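# Seat the arrow-marked gear on the pin, aligned

## Task

Get the loose gear that has a painted arrow onto the pin with the arrow face upward, pushed fully down, and turned so the arrow points at the mark on the collar; it has to stay like that with no gripper holding it.

## Robot and tools

Robot: two Doosan M1013 six-joint arms, left_arm and right_arm, each ending in a Robotiq 140 two-finger gripper. In the scene frame the origin sits on the table top midway between the arms, +z is up, +x reaches out over the table, and left_arm stands on the +y side. The names are labels, not image sides. Base roots: left_arm at (-0.048, +0.542, 0) m, quat_wxyz (+0.999, 0, 0, -0.038); right_arm at (-0.030, -0.550, 0) m, quat_wxyz (+0.999, 0, 0, -0.034).

execute_actions takes "actions", a list holding zero or one item, plus optional "pictures" (boolean). An empty list moves nothing and returns state with camera images. A move item is {"rows": [...], "steps": n}: 1 to 15 rows, n from 7 to 15 (default 15), one row per control step of 1/30 s, the final row reused for any leftover steps. A wait item is {"steps": n} with n up to 300, counted from the previous result and including your reply time. A refused call commands nothing. Images come back only with an empty list or pictures true.

Every row is one flat list of 18 numbers covering both arms, even if one arm stays still: left_arm first, then right_arm. Per arm, 9 numbers: six absolute joint target angles in radians (waist, shoulder, elbow, forearm roll, wrist pitch, wrist roll, the same order as the Joint positions line), then gripper position, force_limit, speed, each from -1 to 1. Joint ranges: waist, shoulder, forearm roll, wrist pitch and wrist roll -6.283 to 6.283; elbow -2.792 to 2.792. A target more than 0.010 rad beyond a range end, and further out than the current angle, gets the call refused; true ends may differ by 0.010 rad, and a target past the true end is clipped there, reported as "joint sent to its limit" (possibly referring to an earlier move). The absence of that line proves nothing.

Gripper numbers are absolute commands, not offsets. position: +1 fully open (140 mm), about -0.8 pads touching, -1 squeeze until blocked. force_limit on parts up to 40 mm wide: about 14 N at -1, 60 N at 0, 107 N at +1. speed of the pad gap: about 30 mm/s at -1, 140 at 0, 250 at +1. To leave a gripper unchanged, repeat its previous three numbers; a 0 is a real command. To squeeze harder while status is 2, raise force_limit and switch position between -1 and -0.98. Fingers point along the gripper's +z and open along its y. end_effector_position is the pad midpoint when closed; fingertips extend about 33 mm past it closed, 9 mm open, and advance roughly 24 mm away from the arm as they close, so keep that clearance above surfaces.

Motion limits: joint target speeds max 2.09 rad/s (waist, shoulder), 3.14 (elbow), 3.93 (wrist joints), 0.3 s to accelerate, joints of one arm synchronised. The target sent each step stays within 0.456 rad (waist, shoulder), 0.683 (elbow), 0.854 (wrist joints) of the measured angle, and joint targets are shrunk if they would put the gripper over 70 mm from where it is. So far goals need several calls. Each result is taken 7 steps before the move ends; those steps run while you think, and arms keep heading for your last row until everything settles or a step is HELD.

Results: a state line per arm with end_effector_position (m), end_effector_quat_wxyz and linear/angular velocity, in the scene frame; printed hand position can be off, more at long reach. Joint positions and Joint velocities list each arm's joints in order (rad, rad/s). object_status: 0 moving, 1 blocked while opening, 2 blocked while closing (a grip; confirm this after closing), 3 reached target or pads met (thin items may still be held). position_measured is in counts, 3 open to 230 closed, nonlinear. "joint command not followed" means the clearance check altered joint targets; HELD marks steps whose row was partly or wholly not sent. Flange force is the controller's estimate of external force on the gripper, including held weight, noisy during acceleration; "no reading" means none available. MOTOR HOT warns of heating from held loads; OVER-TEMPERATURE FAULT means brakes until cooled.

Faults: joint contact torque at its load limit (waist 312, shoulder 312, elbow 147, forearm roll/wrist pitch/wrist roll 41.4 N m, held weight included) or any outside force of 144 N halts that arm for 10 s, drops the rest of the call, and makes it yield. Avoid arms pressing or striking each other, hard pushes into the pin or table, dropping or slamming the gear, and anything leaving the table. A loose object may occasionally get nudged by an outside push, so recheck before releasing.

zoom_image: camera (cam_head_left, cam_head_right, cam_high, cam_low at 896x504; cam_left_wrist, cam_right_wrist at 504x504) and region [x0, y0, x1, y1] in pixels from the top-left, at most 504 by 504; it enlarges that camera's latest image. Wrist cameras are fisheye, mounted on the gripper base and may be offset or tilted somewhat.

read_manual returns only licence texts (section "licences"). finished_scene takes the number of the scene being ended, cannot be undone, grades it, and starts the next scene with its task; replying without any tool call ends the remaining work.

Each tool is called by a JSON object that holds its "api" and its "payload", one argument or row to a line.

## Session

{"api": "execute_actions", "payload": {
  "actions": []
}}

Scene clock: 0.00 s of 4200.00 s.
left_arm: end_effector_position=(+0.3078, -0.1451, +0.2705) position_measured=3 object_status=3 end_effector_quat_wxyz=(-0.016, +0.979, -0.200, -0.022) end_effector_velocity=(+0.000, +0.000, +0.001) end_effector_angular_velocity=(-0.001, -0.001, +0.000) | right_arm: end_effector_position=(+0.6196, -0.5937, +0.3212) position_measured=3 object_status=3 end_effector_quat_wxyz=(-0.000, +0.999, -0.034, +0.000) end_effector_velocity=(+0.000, +0.000, +0.000) end_effector_angular_velocity=(-0.000, -0.001, +0.001)
Joint positions: left_arm=[-1.055  0.405  1.382 -0.016  1.406  0.846] | right_arm=[-0.052  0.165  1.604  0.     1.372  1.518]
Joint velocities: left_arm=[ 0.    -0.001  0.     0.    -0.     0.   ] | right_arm=[ 0.001 -0.    -0.    -0.    -0.001  0.   ]
Flange force (N, the push that the arm receives, along the gripper's own x y z axes): no reading

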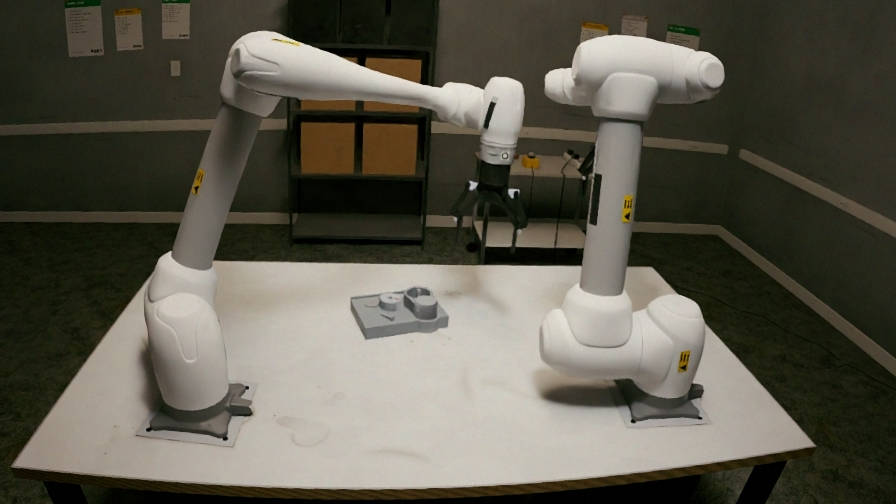

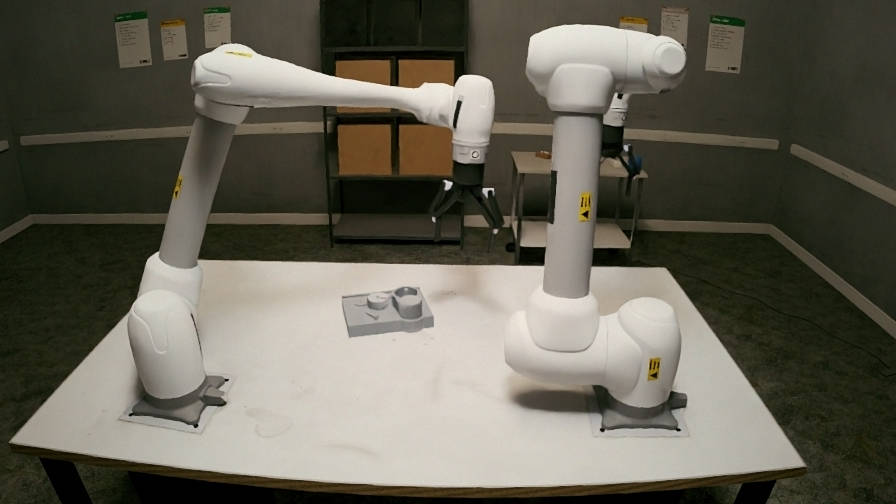

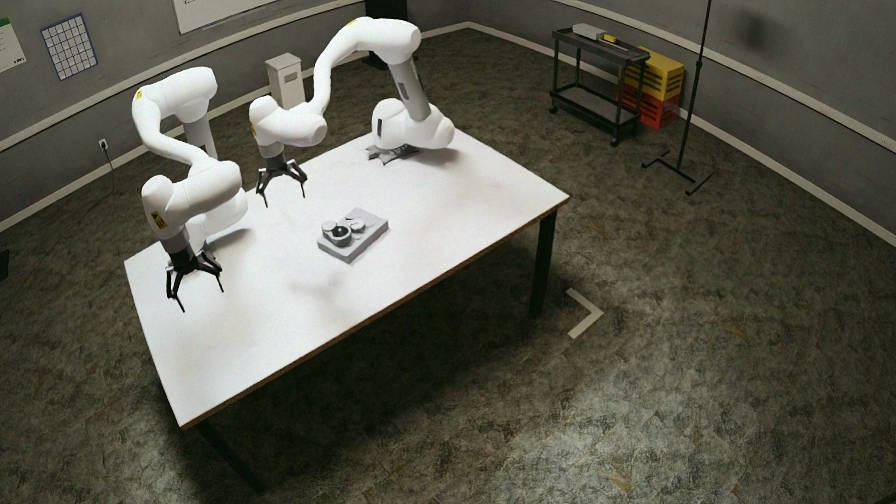

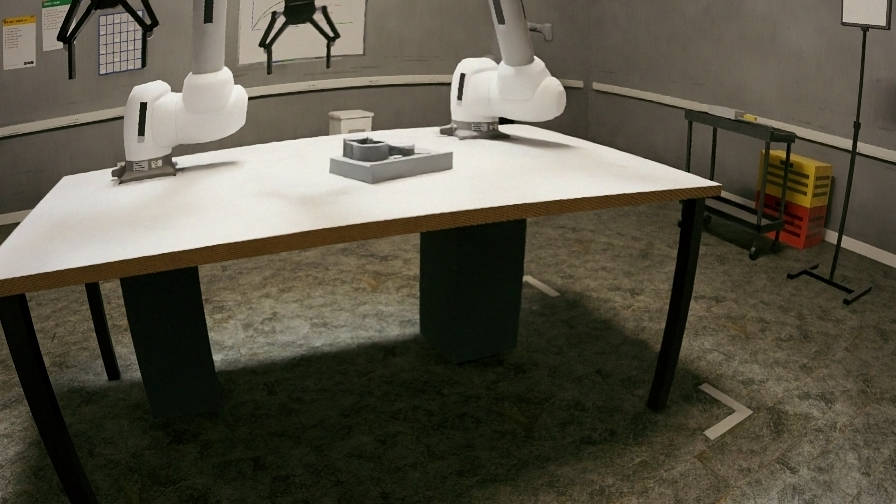

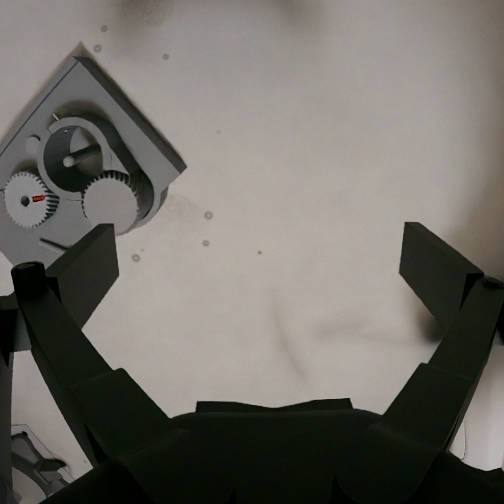

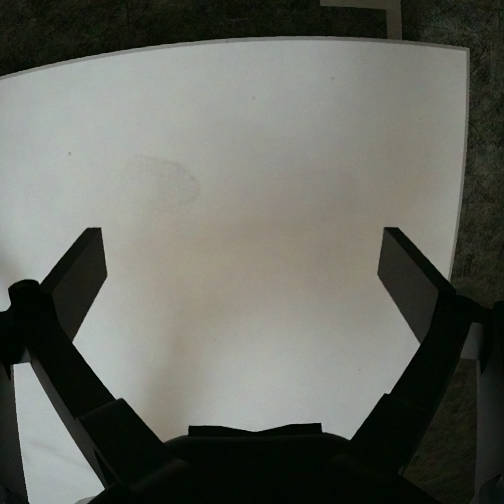

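{"api": "zoom_image", "payload": {
  "camera": "cam_left_wrist",
  "region": [0,40,220,280]
}}

{"api": "zoom_image", "payload": {
  "camera": "cam_head_left",
  "region": [330,270,470,350]
}}

{"api": "zoom_image", "payload": {
  "camera": "cam_high",
  "region": [300,195,410,275]
}}

{"api": "zoom_image", "payload": {
  "camera": "cam_low",
  "region": [315,120,465,195]
}}

Region (0, 40, 220, 280) of cam_left_wrist's 504x504 image, scaled by 2.100, with more detail than that image has; it fills the left 462 columns of this view, and the rest is white.

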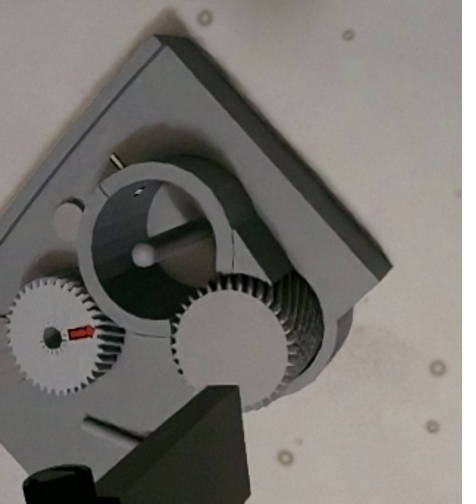

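Region (330, 270, 470, 350) of cam_head_left's 896x504 image, scaled by 3.600, with more detail than that image has; it fills the top 288 rows of this view, and the rest is white.

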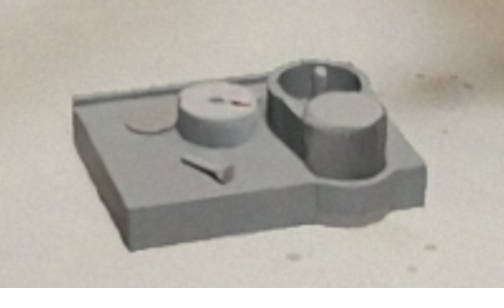

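Region (300, 195, 410, 275) of cam_high's 896x504 image, scaled by 4.582, with more detail than that image has; it fills the top 367 rows of this view, and the rest is white.

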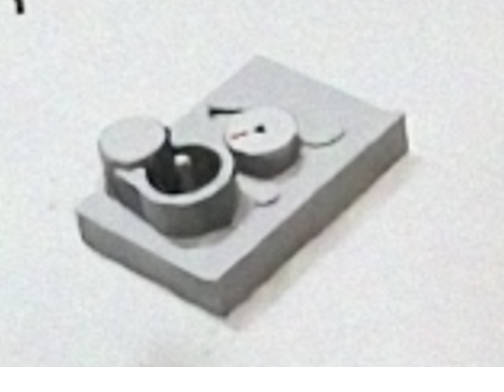

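Region (315, 120, 465, 195) of cam_low's 896x504 image, scaled by 3.360, with more detail than that image has.

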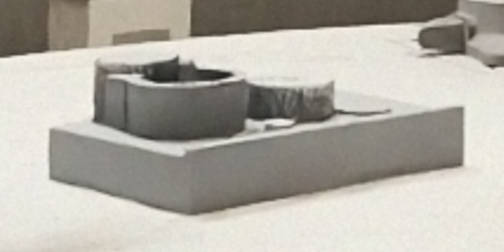

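{"api": "execute_actions", "payload": {
  "actions": [
    {"rows":[[-0.798,0.206,1.687,0,1.249,0.697,1,0,0,-0.052,0.165,1.604,0,1.372,1.518,1,0,0]]}
  ]
}}

{"api": "execute_actions", "payload": {
  "actions": [
    {"steps":30}
  ],
  "pictures": true
}}

Scene clock: 1.17 s of 4200.00 s.
left_arm: end_effector_position=(+0.3606, -0.0537, +0.2636) position_measured=3 object_status=3 end_effector_quat_wxyz=(-0.008, +0.994, -0.109, -0.012) end_effector_velocity=(+0.228, +0.488, -0.044) end_effector_angular_velocity=(-0.076, -0.103, +0.953) | right_arm: end_effector_position=(+0.6196, -0.5938, +0.3214) position_measured=3 object_status=3 end_effector_quat_wxyz=(+0.000, +0.999, -0.034, +0.000) end_effector_velocity=(+0.001, -0.001, +0.002) end_effector_angular_velocity=(+0.000, -0.003, -0.001)
Joint positions: left_arm=[-0.938  0.314  1.522 -0.009  1.334  0.778] | right_arm=[-0.052  0.165  1.604  0.     1.372  1.518]
Joint velocities: left_arm=[ 0.609 -0.473  0.72   0.038 -0.369 -0.351] | right_arm=[-0.001 -0.    -0.003  0.001  0.    -0.   ]
Flange force (N, the push that the arm receives, along the gripper's own x y z axes): left_arm=[-3.6 2.4 0.0] | right_arm=[-0.5 2.0 -3.7]
Steps of this call (steps 1 to 27: nothing new was sent; steps 28 to 35: the first 8 steps of this action). Readings (joint positions | what the end effector reports):
28: left_arm=[-1.055 0.405 1.382 -0.016 1.406 0.846] | right_arm=[-0.052 0.165 1.604 0.000 1.372 1.518] | left_arm position_measured=3 object_status=3 | right_arm position_measured=3 object_status=3
29: left_arm=[-1.051 0.402 1.386 -0.016 1.404 0.844] | right_arm=[-0.052 0.165 1.604 0.000 1.372 1.518] | left_arm position_measured=3 object_status=3 | right_arm position_measured=3 object_status=3
31: left_arm=[-1.022 0.379 1.422 -0.015 1.385 0.826] | right_arm=[-0.052 0.165 1.604 0.000 1.372 1.518] | left_arm position_measured=3 object_status=3 | right_arm position_measured=3 object_status=3
35: the state above

Scene clock: 2.17 s of 4200.00 s.
left_arm: end_effector_position=(+0.4003, +0.0605, +0.2499) position_measured=3 object_status=3 end_effector_quat_wxyz=(-0.000, +1.000, -0.000, -0.000) end_effector_velocity=(-0.002, -0.001, +0.000) end_effector_angular_velocity=(-0.001, +0.002, -0.000) | right_arm: end_effector_position=(+0.6196, -0.5938, +0.3215) position_measured=3 object_status=3 end_effector_quat_wxyz=(+0.000, +0.999, -0.034, +0.000) end_effector_velocity=(-0.000, -0.000, -0.000) end_effector_angular_velocity=(-0.000, +0.000, -0.000)
Joint positions: left_arm=[-0.798  0.206  1.687  0.     1.249  0.697] | right_arm=[-0.052  0.165  1.604 -0.     1.372  1.518]
Joint velocities: left_arm=[-0.001 -0.     0.001 -0.003  0.    -0.   ] | right_arm=[-0.  0.  0. -0. -0.  0.]
Flange force (N, the push that the arm receives, along the gripper's own x y z axes): left_arm=[-2.9 5.1 1.9] | right_arm=[0.2 2.5 -2.4]
Kept back: nothing.
Steps of this call (steps 1 to 7: the last 7 steps of your previous action; steps 8 to 30: the robot went on to your last target). Readings (joint positions | what the end effector reports):
1: left_arm=[-0.917 0.298 1.546 -0.008 1.322 0.766] | right_arm=[-0.052 0.165 1.604 0.000 1.372 1.518] | left_arm position_measured=3 object_status=3 | right_arm position_measured=3 object_status=3
2: left_arm=[-0.896 0.282 1.571 -0.006 1.309 0.754] | right_arm=[-0.052 0.165 1.604 0.000 1.372 1.518] | left_arm position_measured=3 object_status=3 | right_arm position_measured=3 object_status=3
4: left_arm=[-0.854 0.250 1.620 -0.004 1.283 0.730] | right_arm=[-0.052 0.165 1.604 0.000 1.372 1.518] | left_arm position_measured=3 object_status=3 | right_arm position_measured=3 object_status=3
8: left_arm=[-0.799 0.207 1.686 -0.000 1.250 0.698] | right_arm=[-0.052 0.165 1.604 0.000 1.372 1.518] | left_arm position_measured=3 object_status=3 | right_arm position_measured=3 object_status=3
30: the state above
All arms were judged still, so your last target was given up. Only a new action makes them travel on or press farther. Fingers that are still opening or closing keep moving.

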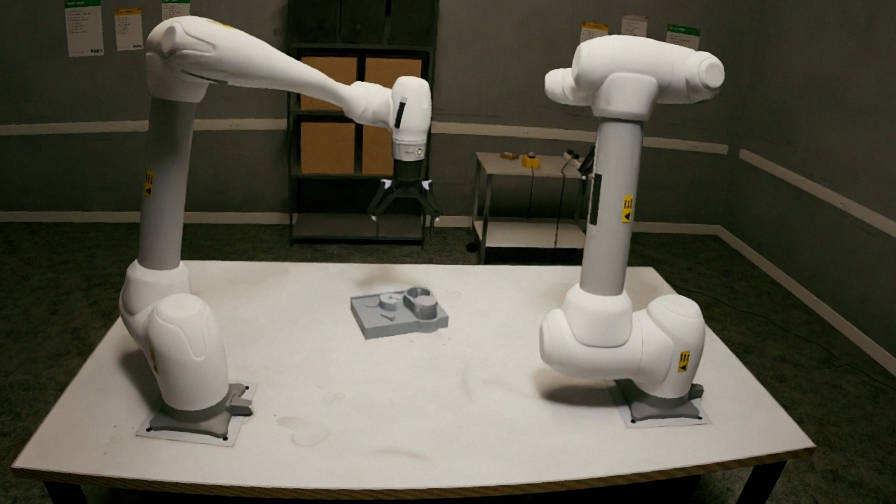

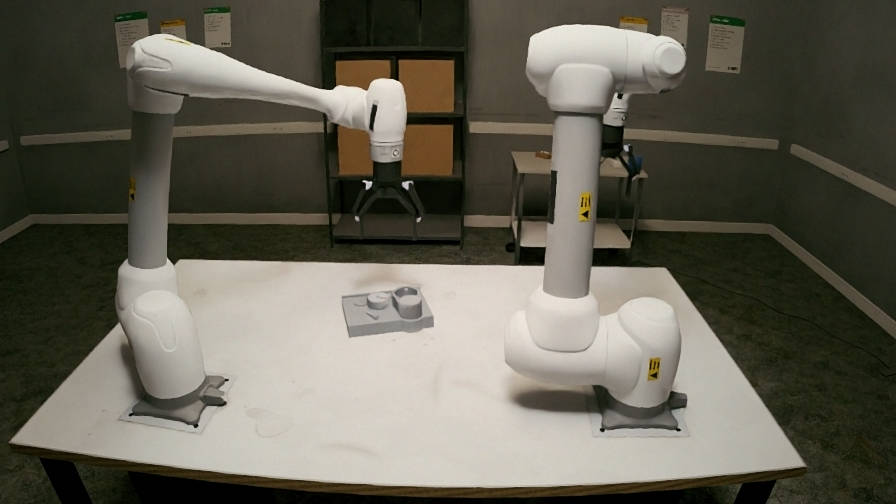

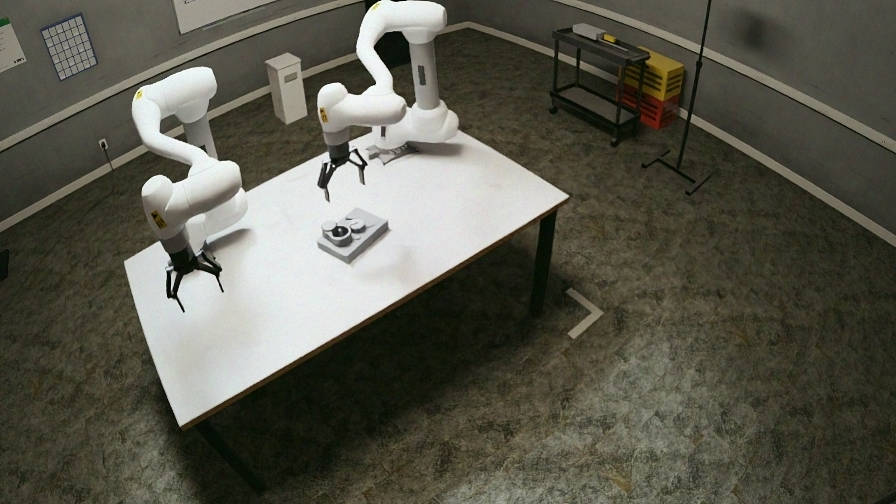

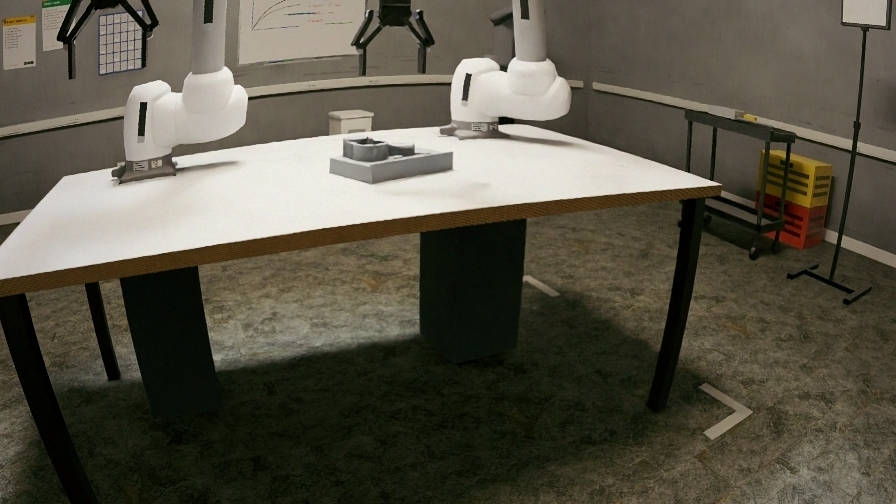

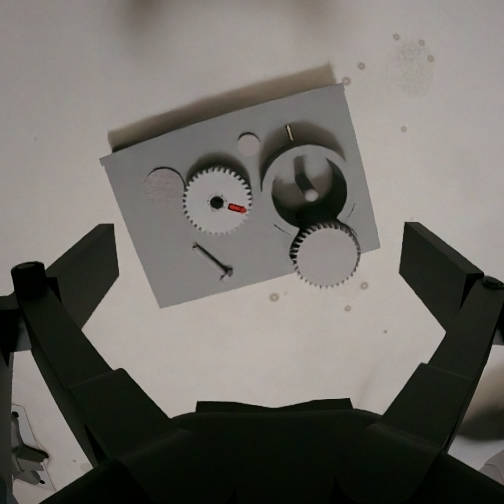

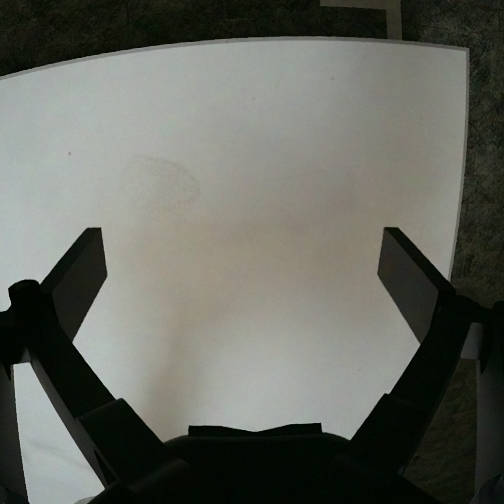

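{"api": "zoom_image", "payload": {
  "camera": "cam_left_wrist",
  "region": [170,100,390,300]
}}

Region (170, 100, 390, 300) of cam_left_wrist's 504x504 image, scaled by 2.291, with more detail than that image has; it fills the top 458 rows of this view, and the rest is white.

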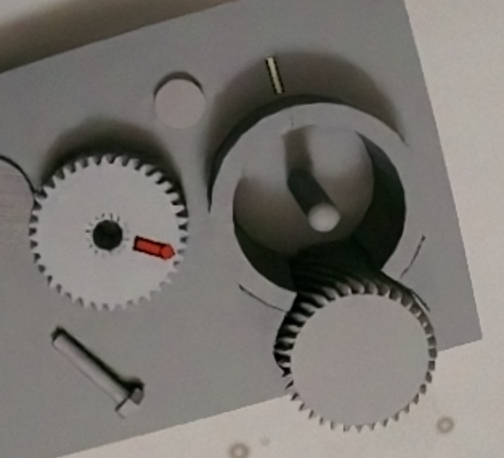

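{"api": "execute_actions", "payload": {
  "actions": [
    {"rows":[[-0.915,-0.083,2.384,0,0.142,-1.571,1,0,0,-0.052,0.165,1.604,0,1.372,1.518,1,0,0]]}
  ]
}}

{"api": "execute_actions", "payload": {
  "actions": [
    {"steps":40}
  ],
  "pictures": true
}}

Scene clock: 3.50 s of 4200.00 s.
left_arm: end_effector_position=(+0.3611, +0.0678, +0.1925) position_measured=3 object_status=3 end_effector_quat_wxyz=(+0.078, +0.986, +0.139, +0.044) end_effector_velocity=(-0.197, -0.002, -0.311) end_effector_angular_velocity=(-1.414, -0.560, +2.049) | right_arm: end_effector_position=(+0.6196, -0.5938, +0.3215) position_measured=3 object_status=3 end_effector_quat_wxyz=(+0.000, +0.999, -0.034, +0.000) end_effector_velocity=(+0.000, -0.001, +0.000) end_effector_angular_velocity=(+0.000, -0.001, -0.001)
Joint positions: left_arm=[-0.839  0.106  1.927  0.     0.928  0.376] | right_arm=[-0.052  0.165  1.604 -0.     1.372  1.518]
Joint velocities: left_arm=[-0.252 -0.627  1.504  0.    -2.338 -2.339] | right_arm=[-0.001 -0.     0.     0.    -0.001 -0.   ]
Flange force (N, the push that the arm receives, along the gripper's own x y z axes): left_arm=[-5.9 6.2 1.7] | right_arm=[-2.6 1.9 -1.5]
Steps of this call (steps 1 to 32: nothing new was sent; steps 33 to 40: the first 8 steps of this action). Readings (joint positions | what the end effector reports):
33: left_arm=[-0.798 0.206 1.687 0.000 1.249 0.697] | right_arm=[-0.052 0.165 1.604 -0.000 1.372 1.518] | left_arm position_measured=3 object_status=3 | right_arm position_measured=3 object_status=3
34: left_arm=[-0.799 0.204 1.693 0.000 1.241 0.690] | right_arm=[-0.052 0.165 1.604 -0.000 1.372 1.518] | left_arm position_measured=3 object_status=3 | right_arm position_measured=3 object_status=3
36: left_arm=[-0.807 0.185 1.737 0.000 1.186 0.634] | right_arm=[-0.052 0.165 1.604 -0.000 1.372 1.518] | left_arm position_measured=3 object_status=3 | right_arm position_measured=3 object_status=3
40: the state above

Scene clock: 4.83 s of 4200.00 s.
left_arm: end_effector_position=(+0.2983, +0.0767, +0.1429) position_measured=3 object_status=3 end_effector_quat_wxyz=(+0.301, +0.447, +0.827, -0.163) end_effector_velocity=(+0.000, +0.002, -0.000) end_effector_angular_velocity=(+0.001, -0.001, +0.001) | right_arm: end_effector_position=(+0.6196, -0.5938, +0.3215) position_measured=3 object_status=3 end_effector_quat_wxyz=(+0.000, +0.999, -0.034, +0.000) end_effector_velocity=(+0.001, +0.001, -0.000) end_effector_angular_velocity=(-0.001, -0.002, +0.001)
Joint positions: left_arm=[-0.915 -0.083  2.384  0.     0.142 -1.571] | right_arm=[-0.052  0.165  1.604 -0.     1.372  1.518]
Joint velocities: left_arm=[ 0.002 -0.002  0.001  0.001  0.001  0.001] | right_arm=[ 0.001  0.    -0.    -0.    -0.002 -0.   ]
Flange force (N, the push that the arm receives, along the gripper's own x y z axes): left_arm=no reading | right_arm=[-3.5 2.5 -2.5]
Kept back: nothing.
Steps of this call (steps 1 to 7: the last 7 steps of your previous action; steps 8 to 40: the robot went on to your last target). Readings (joint positions | what the end effector reports):
1: left_arm=[-0.847 0.084 1.980 0.000 0.843 0.291] | right_arm=[-0.052 0.165 1.604 -0.000 1.372 1.518] | left_arm position_measured=3 object_status=3 | right_arm position_measured=3 object_status=3
2: left_arm=[-0.857 0.061 2.036 0.000 0.747 0.191] | right_arm=[-0.052 0.165 1.604 -0.000 1.372 1.518] | left_arm position_measured=3 object_status=3 | right_arm position_measured=3 object_status=3
4: left_arm=[-0.875 0.016 2.144 0.000 0.560 -0.040] | right_arm=[-0.052 0.165 1.604 -0.000 1.372 1.518] | left_arm position_measured=3 object_status=3 | right_arm position_measured=3 object_status=3
8: left_arm=[-0.899 -0.044 2.290 0.000 0.306 -0.542] | right_arm=[-0.052 0.165 1.604 0.000 1.372 1.518] | left_arm position_measured=3 object_status=3 | right_arm position_measured=3 object_status=3
40: the state above

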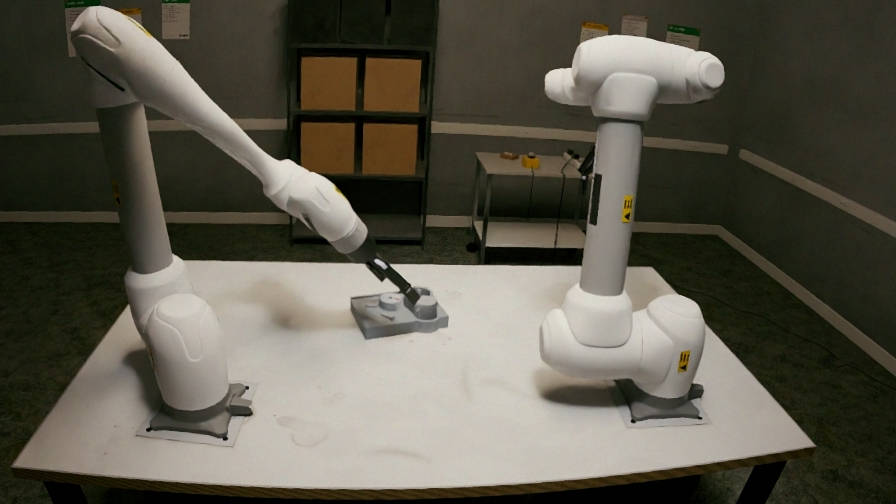

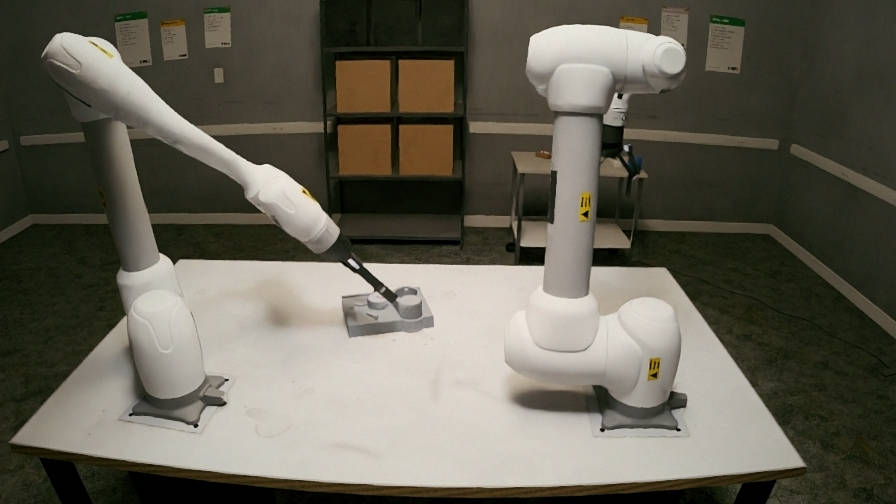

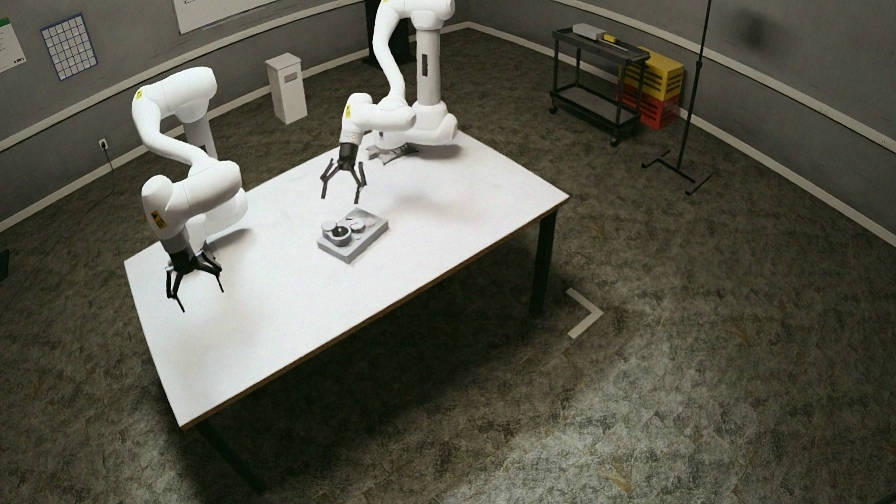

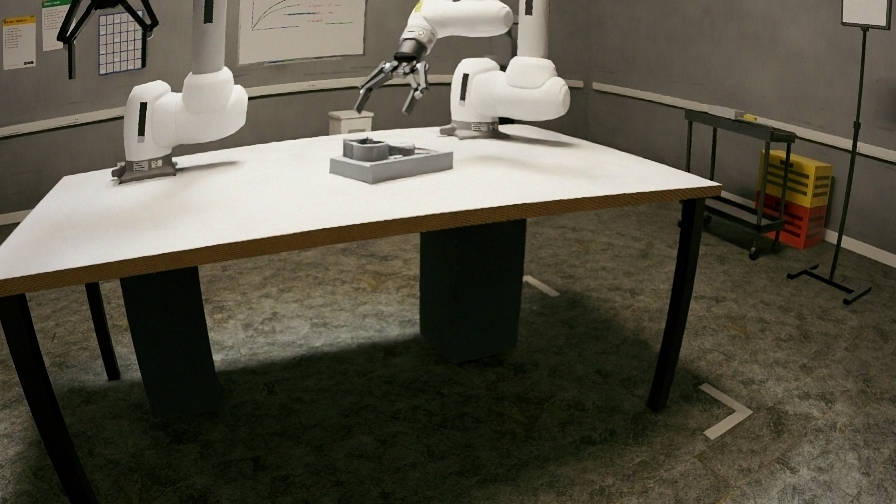

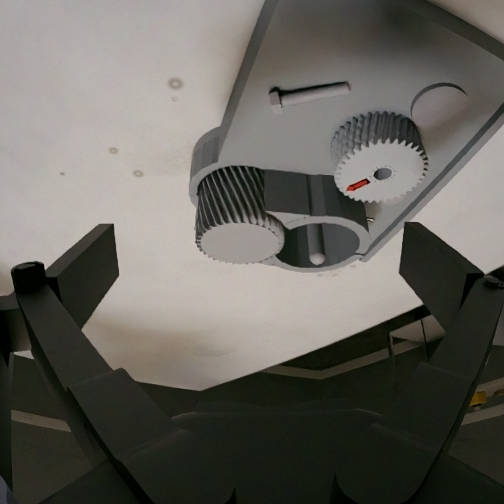

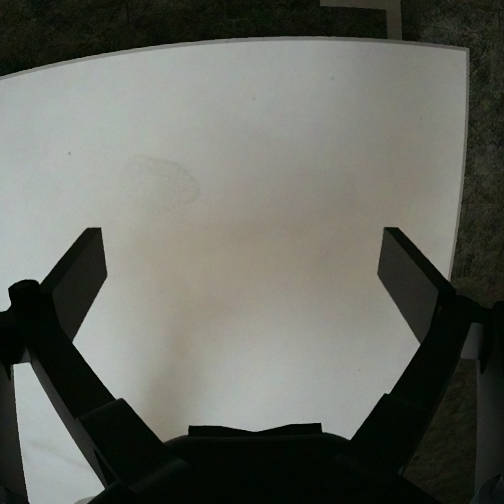

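{"api": "zoom_image", "payload": {
  "camera": "cam_left_wrist",
  "region": [180,145,310,275]
}}

{"api": "zoom_image", "payload": {
  "camera": "cam_left_wrist",
  "region": [270,95,450,275]
}}

Region (180, 145, 310, 275) of cam_left_wrist's 504x504 image, scaled by 3.877, with more detail than that image has.

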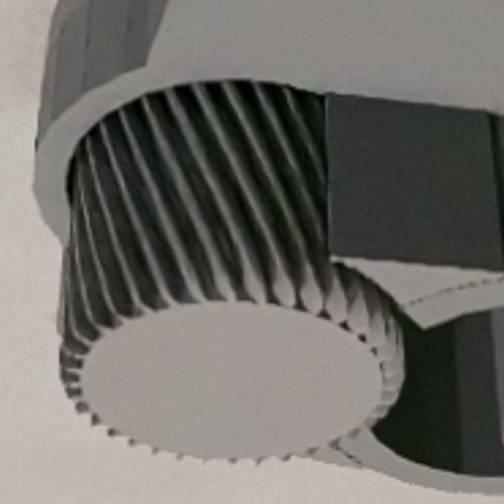

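Region (270, 95, 450, 275) of cam_left_wrist's 504x504 image, scaled by 2.800, with more detail than that image has.

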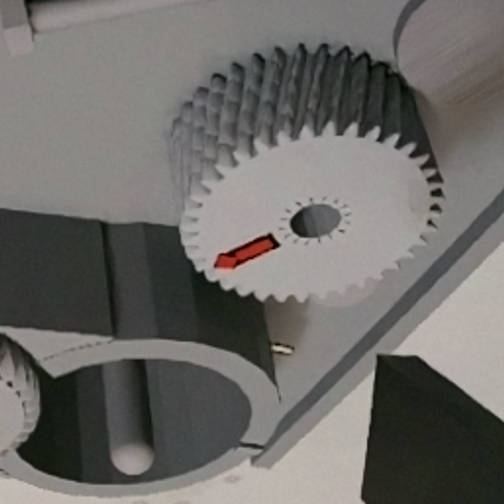

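{"api": "execute_actions", "payload": {
  "actions": [
    {"rows":[[-0.923,0.2855,1.779,0,1.0771,0.31,0.4,-0.5,0,-0.052,0.165,1.604,0,1.372,1.518,1,0,0]]}
  ]
}}

{"api": "execute_actions", "payload": {
  "actions": [
    {"steps":40}
  ],
  "pictures": true
}}

Scene clock: 5.83 s of 4200.00 s.
left_arm: end_effector_position=(+0.3262, +0.0303, +0.1392) position_measured=52 object_status=0 end_effector_quat_wxyz=(+0.210, +0.606, +0.764, -0.070) end_effector_velocity=(+0.183, -0.311, -0.004) end_effector_angular_velocity=(+2.478, +0.094, -2.689) | right_arm: end_effector_position=(+0.6196, -0.5938, +0.3215) position_measured=3 object_status=3 end_effector_quat_wxyz=(+0.000, +0.999, -0.034, +0.000) end_effector_velocity=(+0.000, +0.001, +0.000) end_effector_angular_velocity=(+0.000, -0.000, +0.001)
Joint positions: left_arm=[-0.918  0.064  2.142 -0.     0.489 -1.223] | right_arm=[-0.052  0.165  1.604 -0.     1.372  1.518]
Joint velocities: left_arm=[-0.026  1.198 -1.973  0.     2.904  2.951] | right_arm=[ 0.001  0.    -0.     0.    -0.     0.   ]
Flange force (N, the push that the arm receives, along the gripper's own x y z axes): left_arm=[-2.9 -5.4 4.9] | right_arm=[-1.2 0.8 -2.9]
Steps of this call (steps 1 to 15: the robot went on to your last target; steps 16 to 22: nothing new was sent; steps 23 to 30: the first 8 steps of this action). Readings (joint positions | what the end effector reports):
23: left_arm=[-0.915 -0.083 2.384 -0.000 0.142 -1.571] | right_arm=[-0.052 0.165 1.604 -0.000 1.372 1.518] | left_arm position_measured=3 object_status=0 | right_arm position_measured=3 object_status=3
24: left_arm=[-0.915 -0.080 2.380 -0.000 0.149 -1.564] | right_arm=[-0.052 0.165 1.604 -0.000 1.372 1.518] | left_arm position_measured=6 object_status=0 | right_arm position_measured=3 object_status=3
26: left_arm=[-0.915 -0.056 2.340 -0.000 0.205 -1.508] | right_arm=[-0.052 0.165 1.604 -0.000 1.372 1.518] | left_arm position_measured=21 object_status=0 | right_arm position_measured=3 object_status=3
30: the state above

Scene clock: 7.17 s of 4200.00 s.
left_arm: end_effector_position=(+0.3421, -0.0000, +0.1500) position_measured=78 object_status=3 end_effector_quat_wxyz=(-0.000, +0.991, +0.130, -0.000) end_effector_velocity=(-0.001, -0.000, -0.000) end_effector_angular_velocity=(+0.000, -0.000, -0.002) | right_arm: end_effector_position=(+0.6196, -0.5938, +0.3215) position_measured=3 object_status=3 end_effector_quat_wxyz=(+0.000, +0.999, -0.034, +0.000) end_effector_velocity=(-0.000, +0.000, -0.000) end_effector_angular_velocity=(+0.000, +0.001, +0.000)
Joint positions: left_arm=[-0.923  0.286  1.779  0.     1.077  0.31 ] | right_arm=[-0.052  0.165  1.604 -0.     1.372  1.518]
Joint velocities: left_arm=[-0.001 -0.     0.001  0.001 -0.     0.   ] | right_arm=[ 0.    -0.     0.001  0.     0.     0.   ]
Flange force (N, the push that the arm receives, along the gripper's own x y z axes): left_arm=[-4.7 4.4 3.2] | right_arm=[-0.5 0.5 -2.3]
Kept back: nothing.
Steps of this call (steps 1 to 7: the last 7 steps of your previous action; steps 8 to 40: the robot went on to your last target). Readings (joint positions | what the end effector reports):
1: left_arm=[-0.919 0.104 2.077 -0.000 0.591 -1.115] | right_arm=[-0.052 0.165 1.604 -0.000 1.372 1.518] | left_arm position_measured=59 object_status=0 | right_arm position_measured=3 object_status=3
2: left_arm=[-0.920 0.139 2.019 -0.000 0.685 -0.994] | right_arm=[-0.052 0.165 1.604 -0.000 1.372 1.518] | left_arm position_measured=67 object_status=0 | right_arm position_measured=3 object_status=3
4: left_arm=[-0.921 0.194 1.930 -0.000 0.831 -0.740] | right_arm=[-0.052 0.165 1.604 -0.000 1.372 1.518] | left_arm position_measured=78 object_status=0 | right_arm position_measured=3 object_status=3
8: left_arm=[-0.922 0.251 1.836 -0.000 0.984 -0.240] | right_arm=[-0.052 0.165 1.604 -0.000 1.372 1.518] | left_arm position_measured=78 object_status=0 | right_arm position_measured=3 object_status=3
40: the state above

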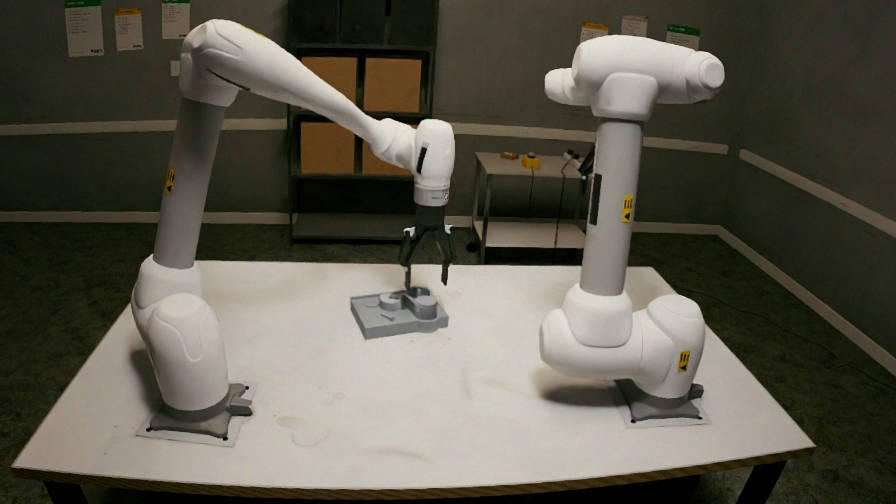

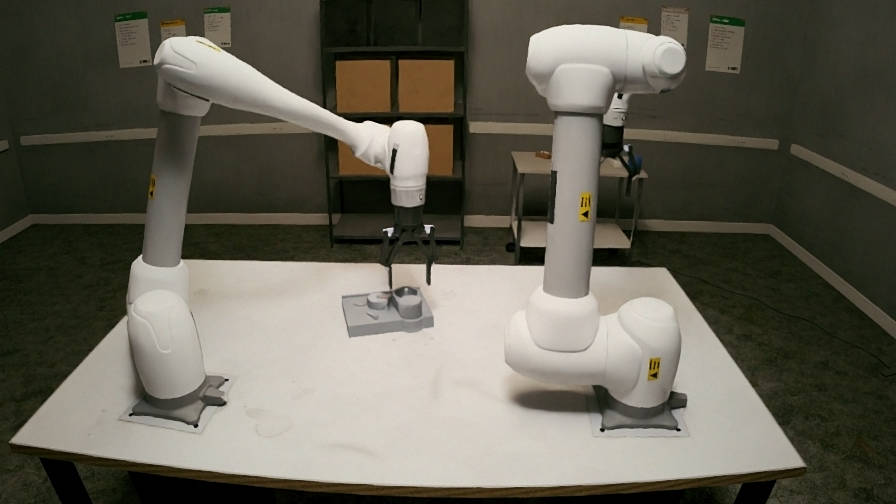

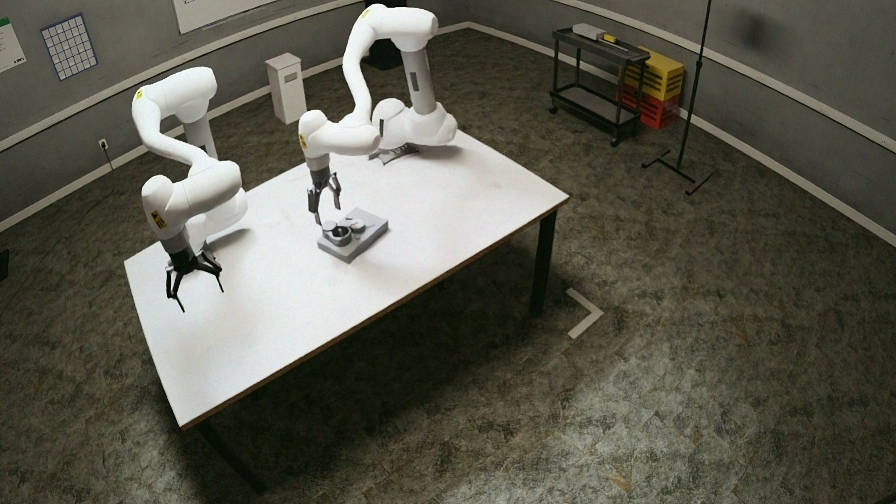

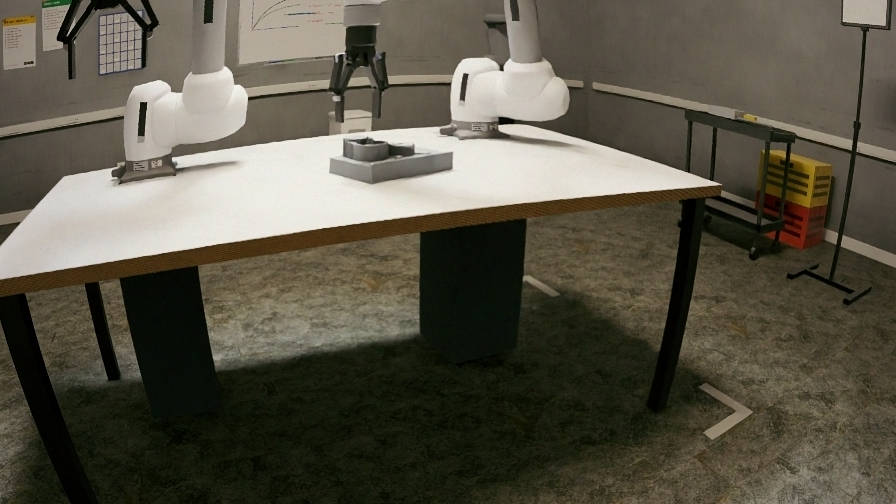

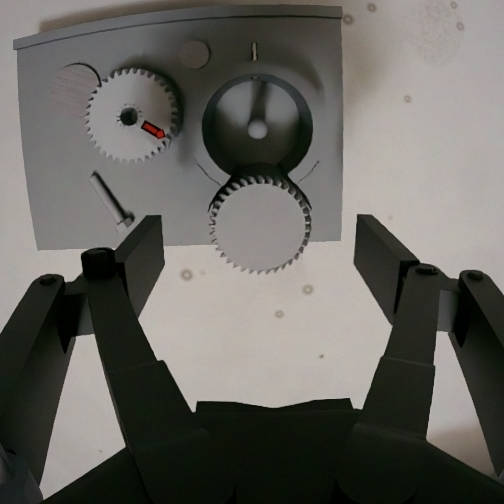

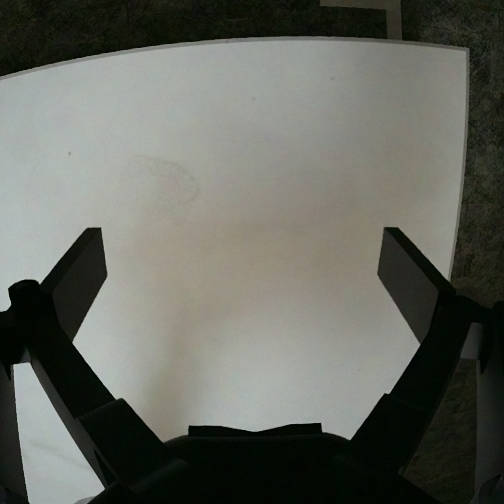

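{"api": "zoom_image", "payload": {
  "camera": "cam_left_wrist",
  "region": [180,35,340,205]
}}

Region (180, 35, 340, 205) of cam_left_wrist's 504x504 image, scaled by 2.965, with more detail than that image has; it fills the left 474 columns of this view, and the rest is white.

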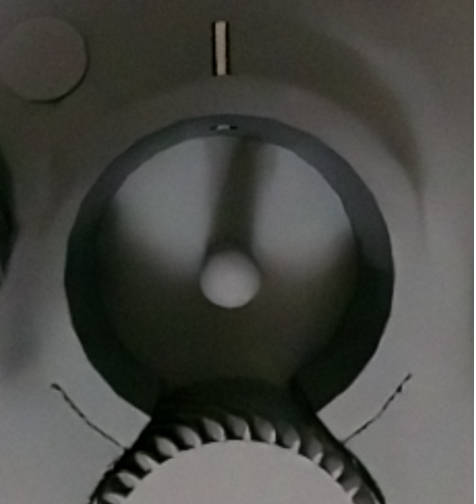

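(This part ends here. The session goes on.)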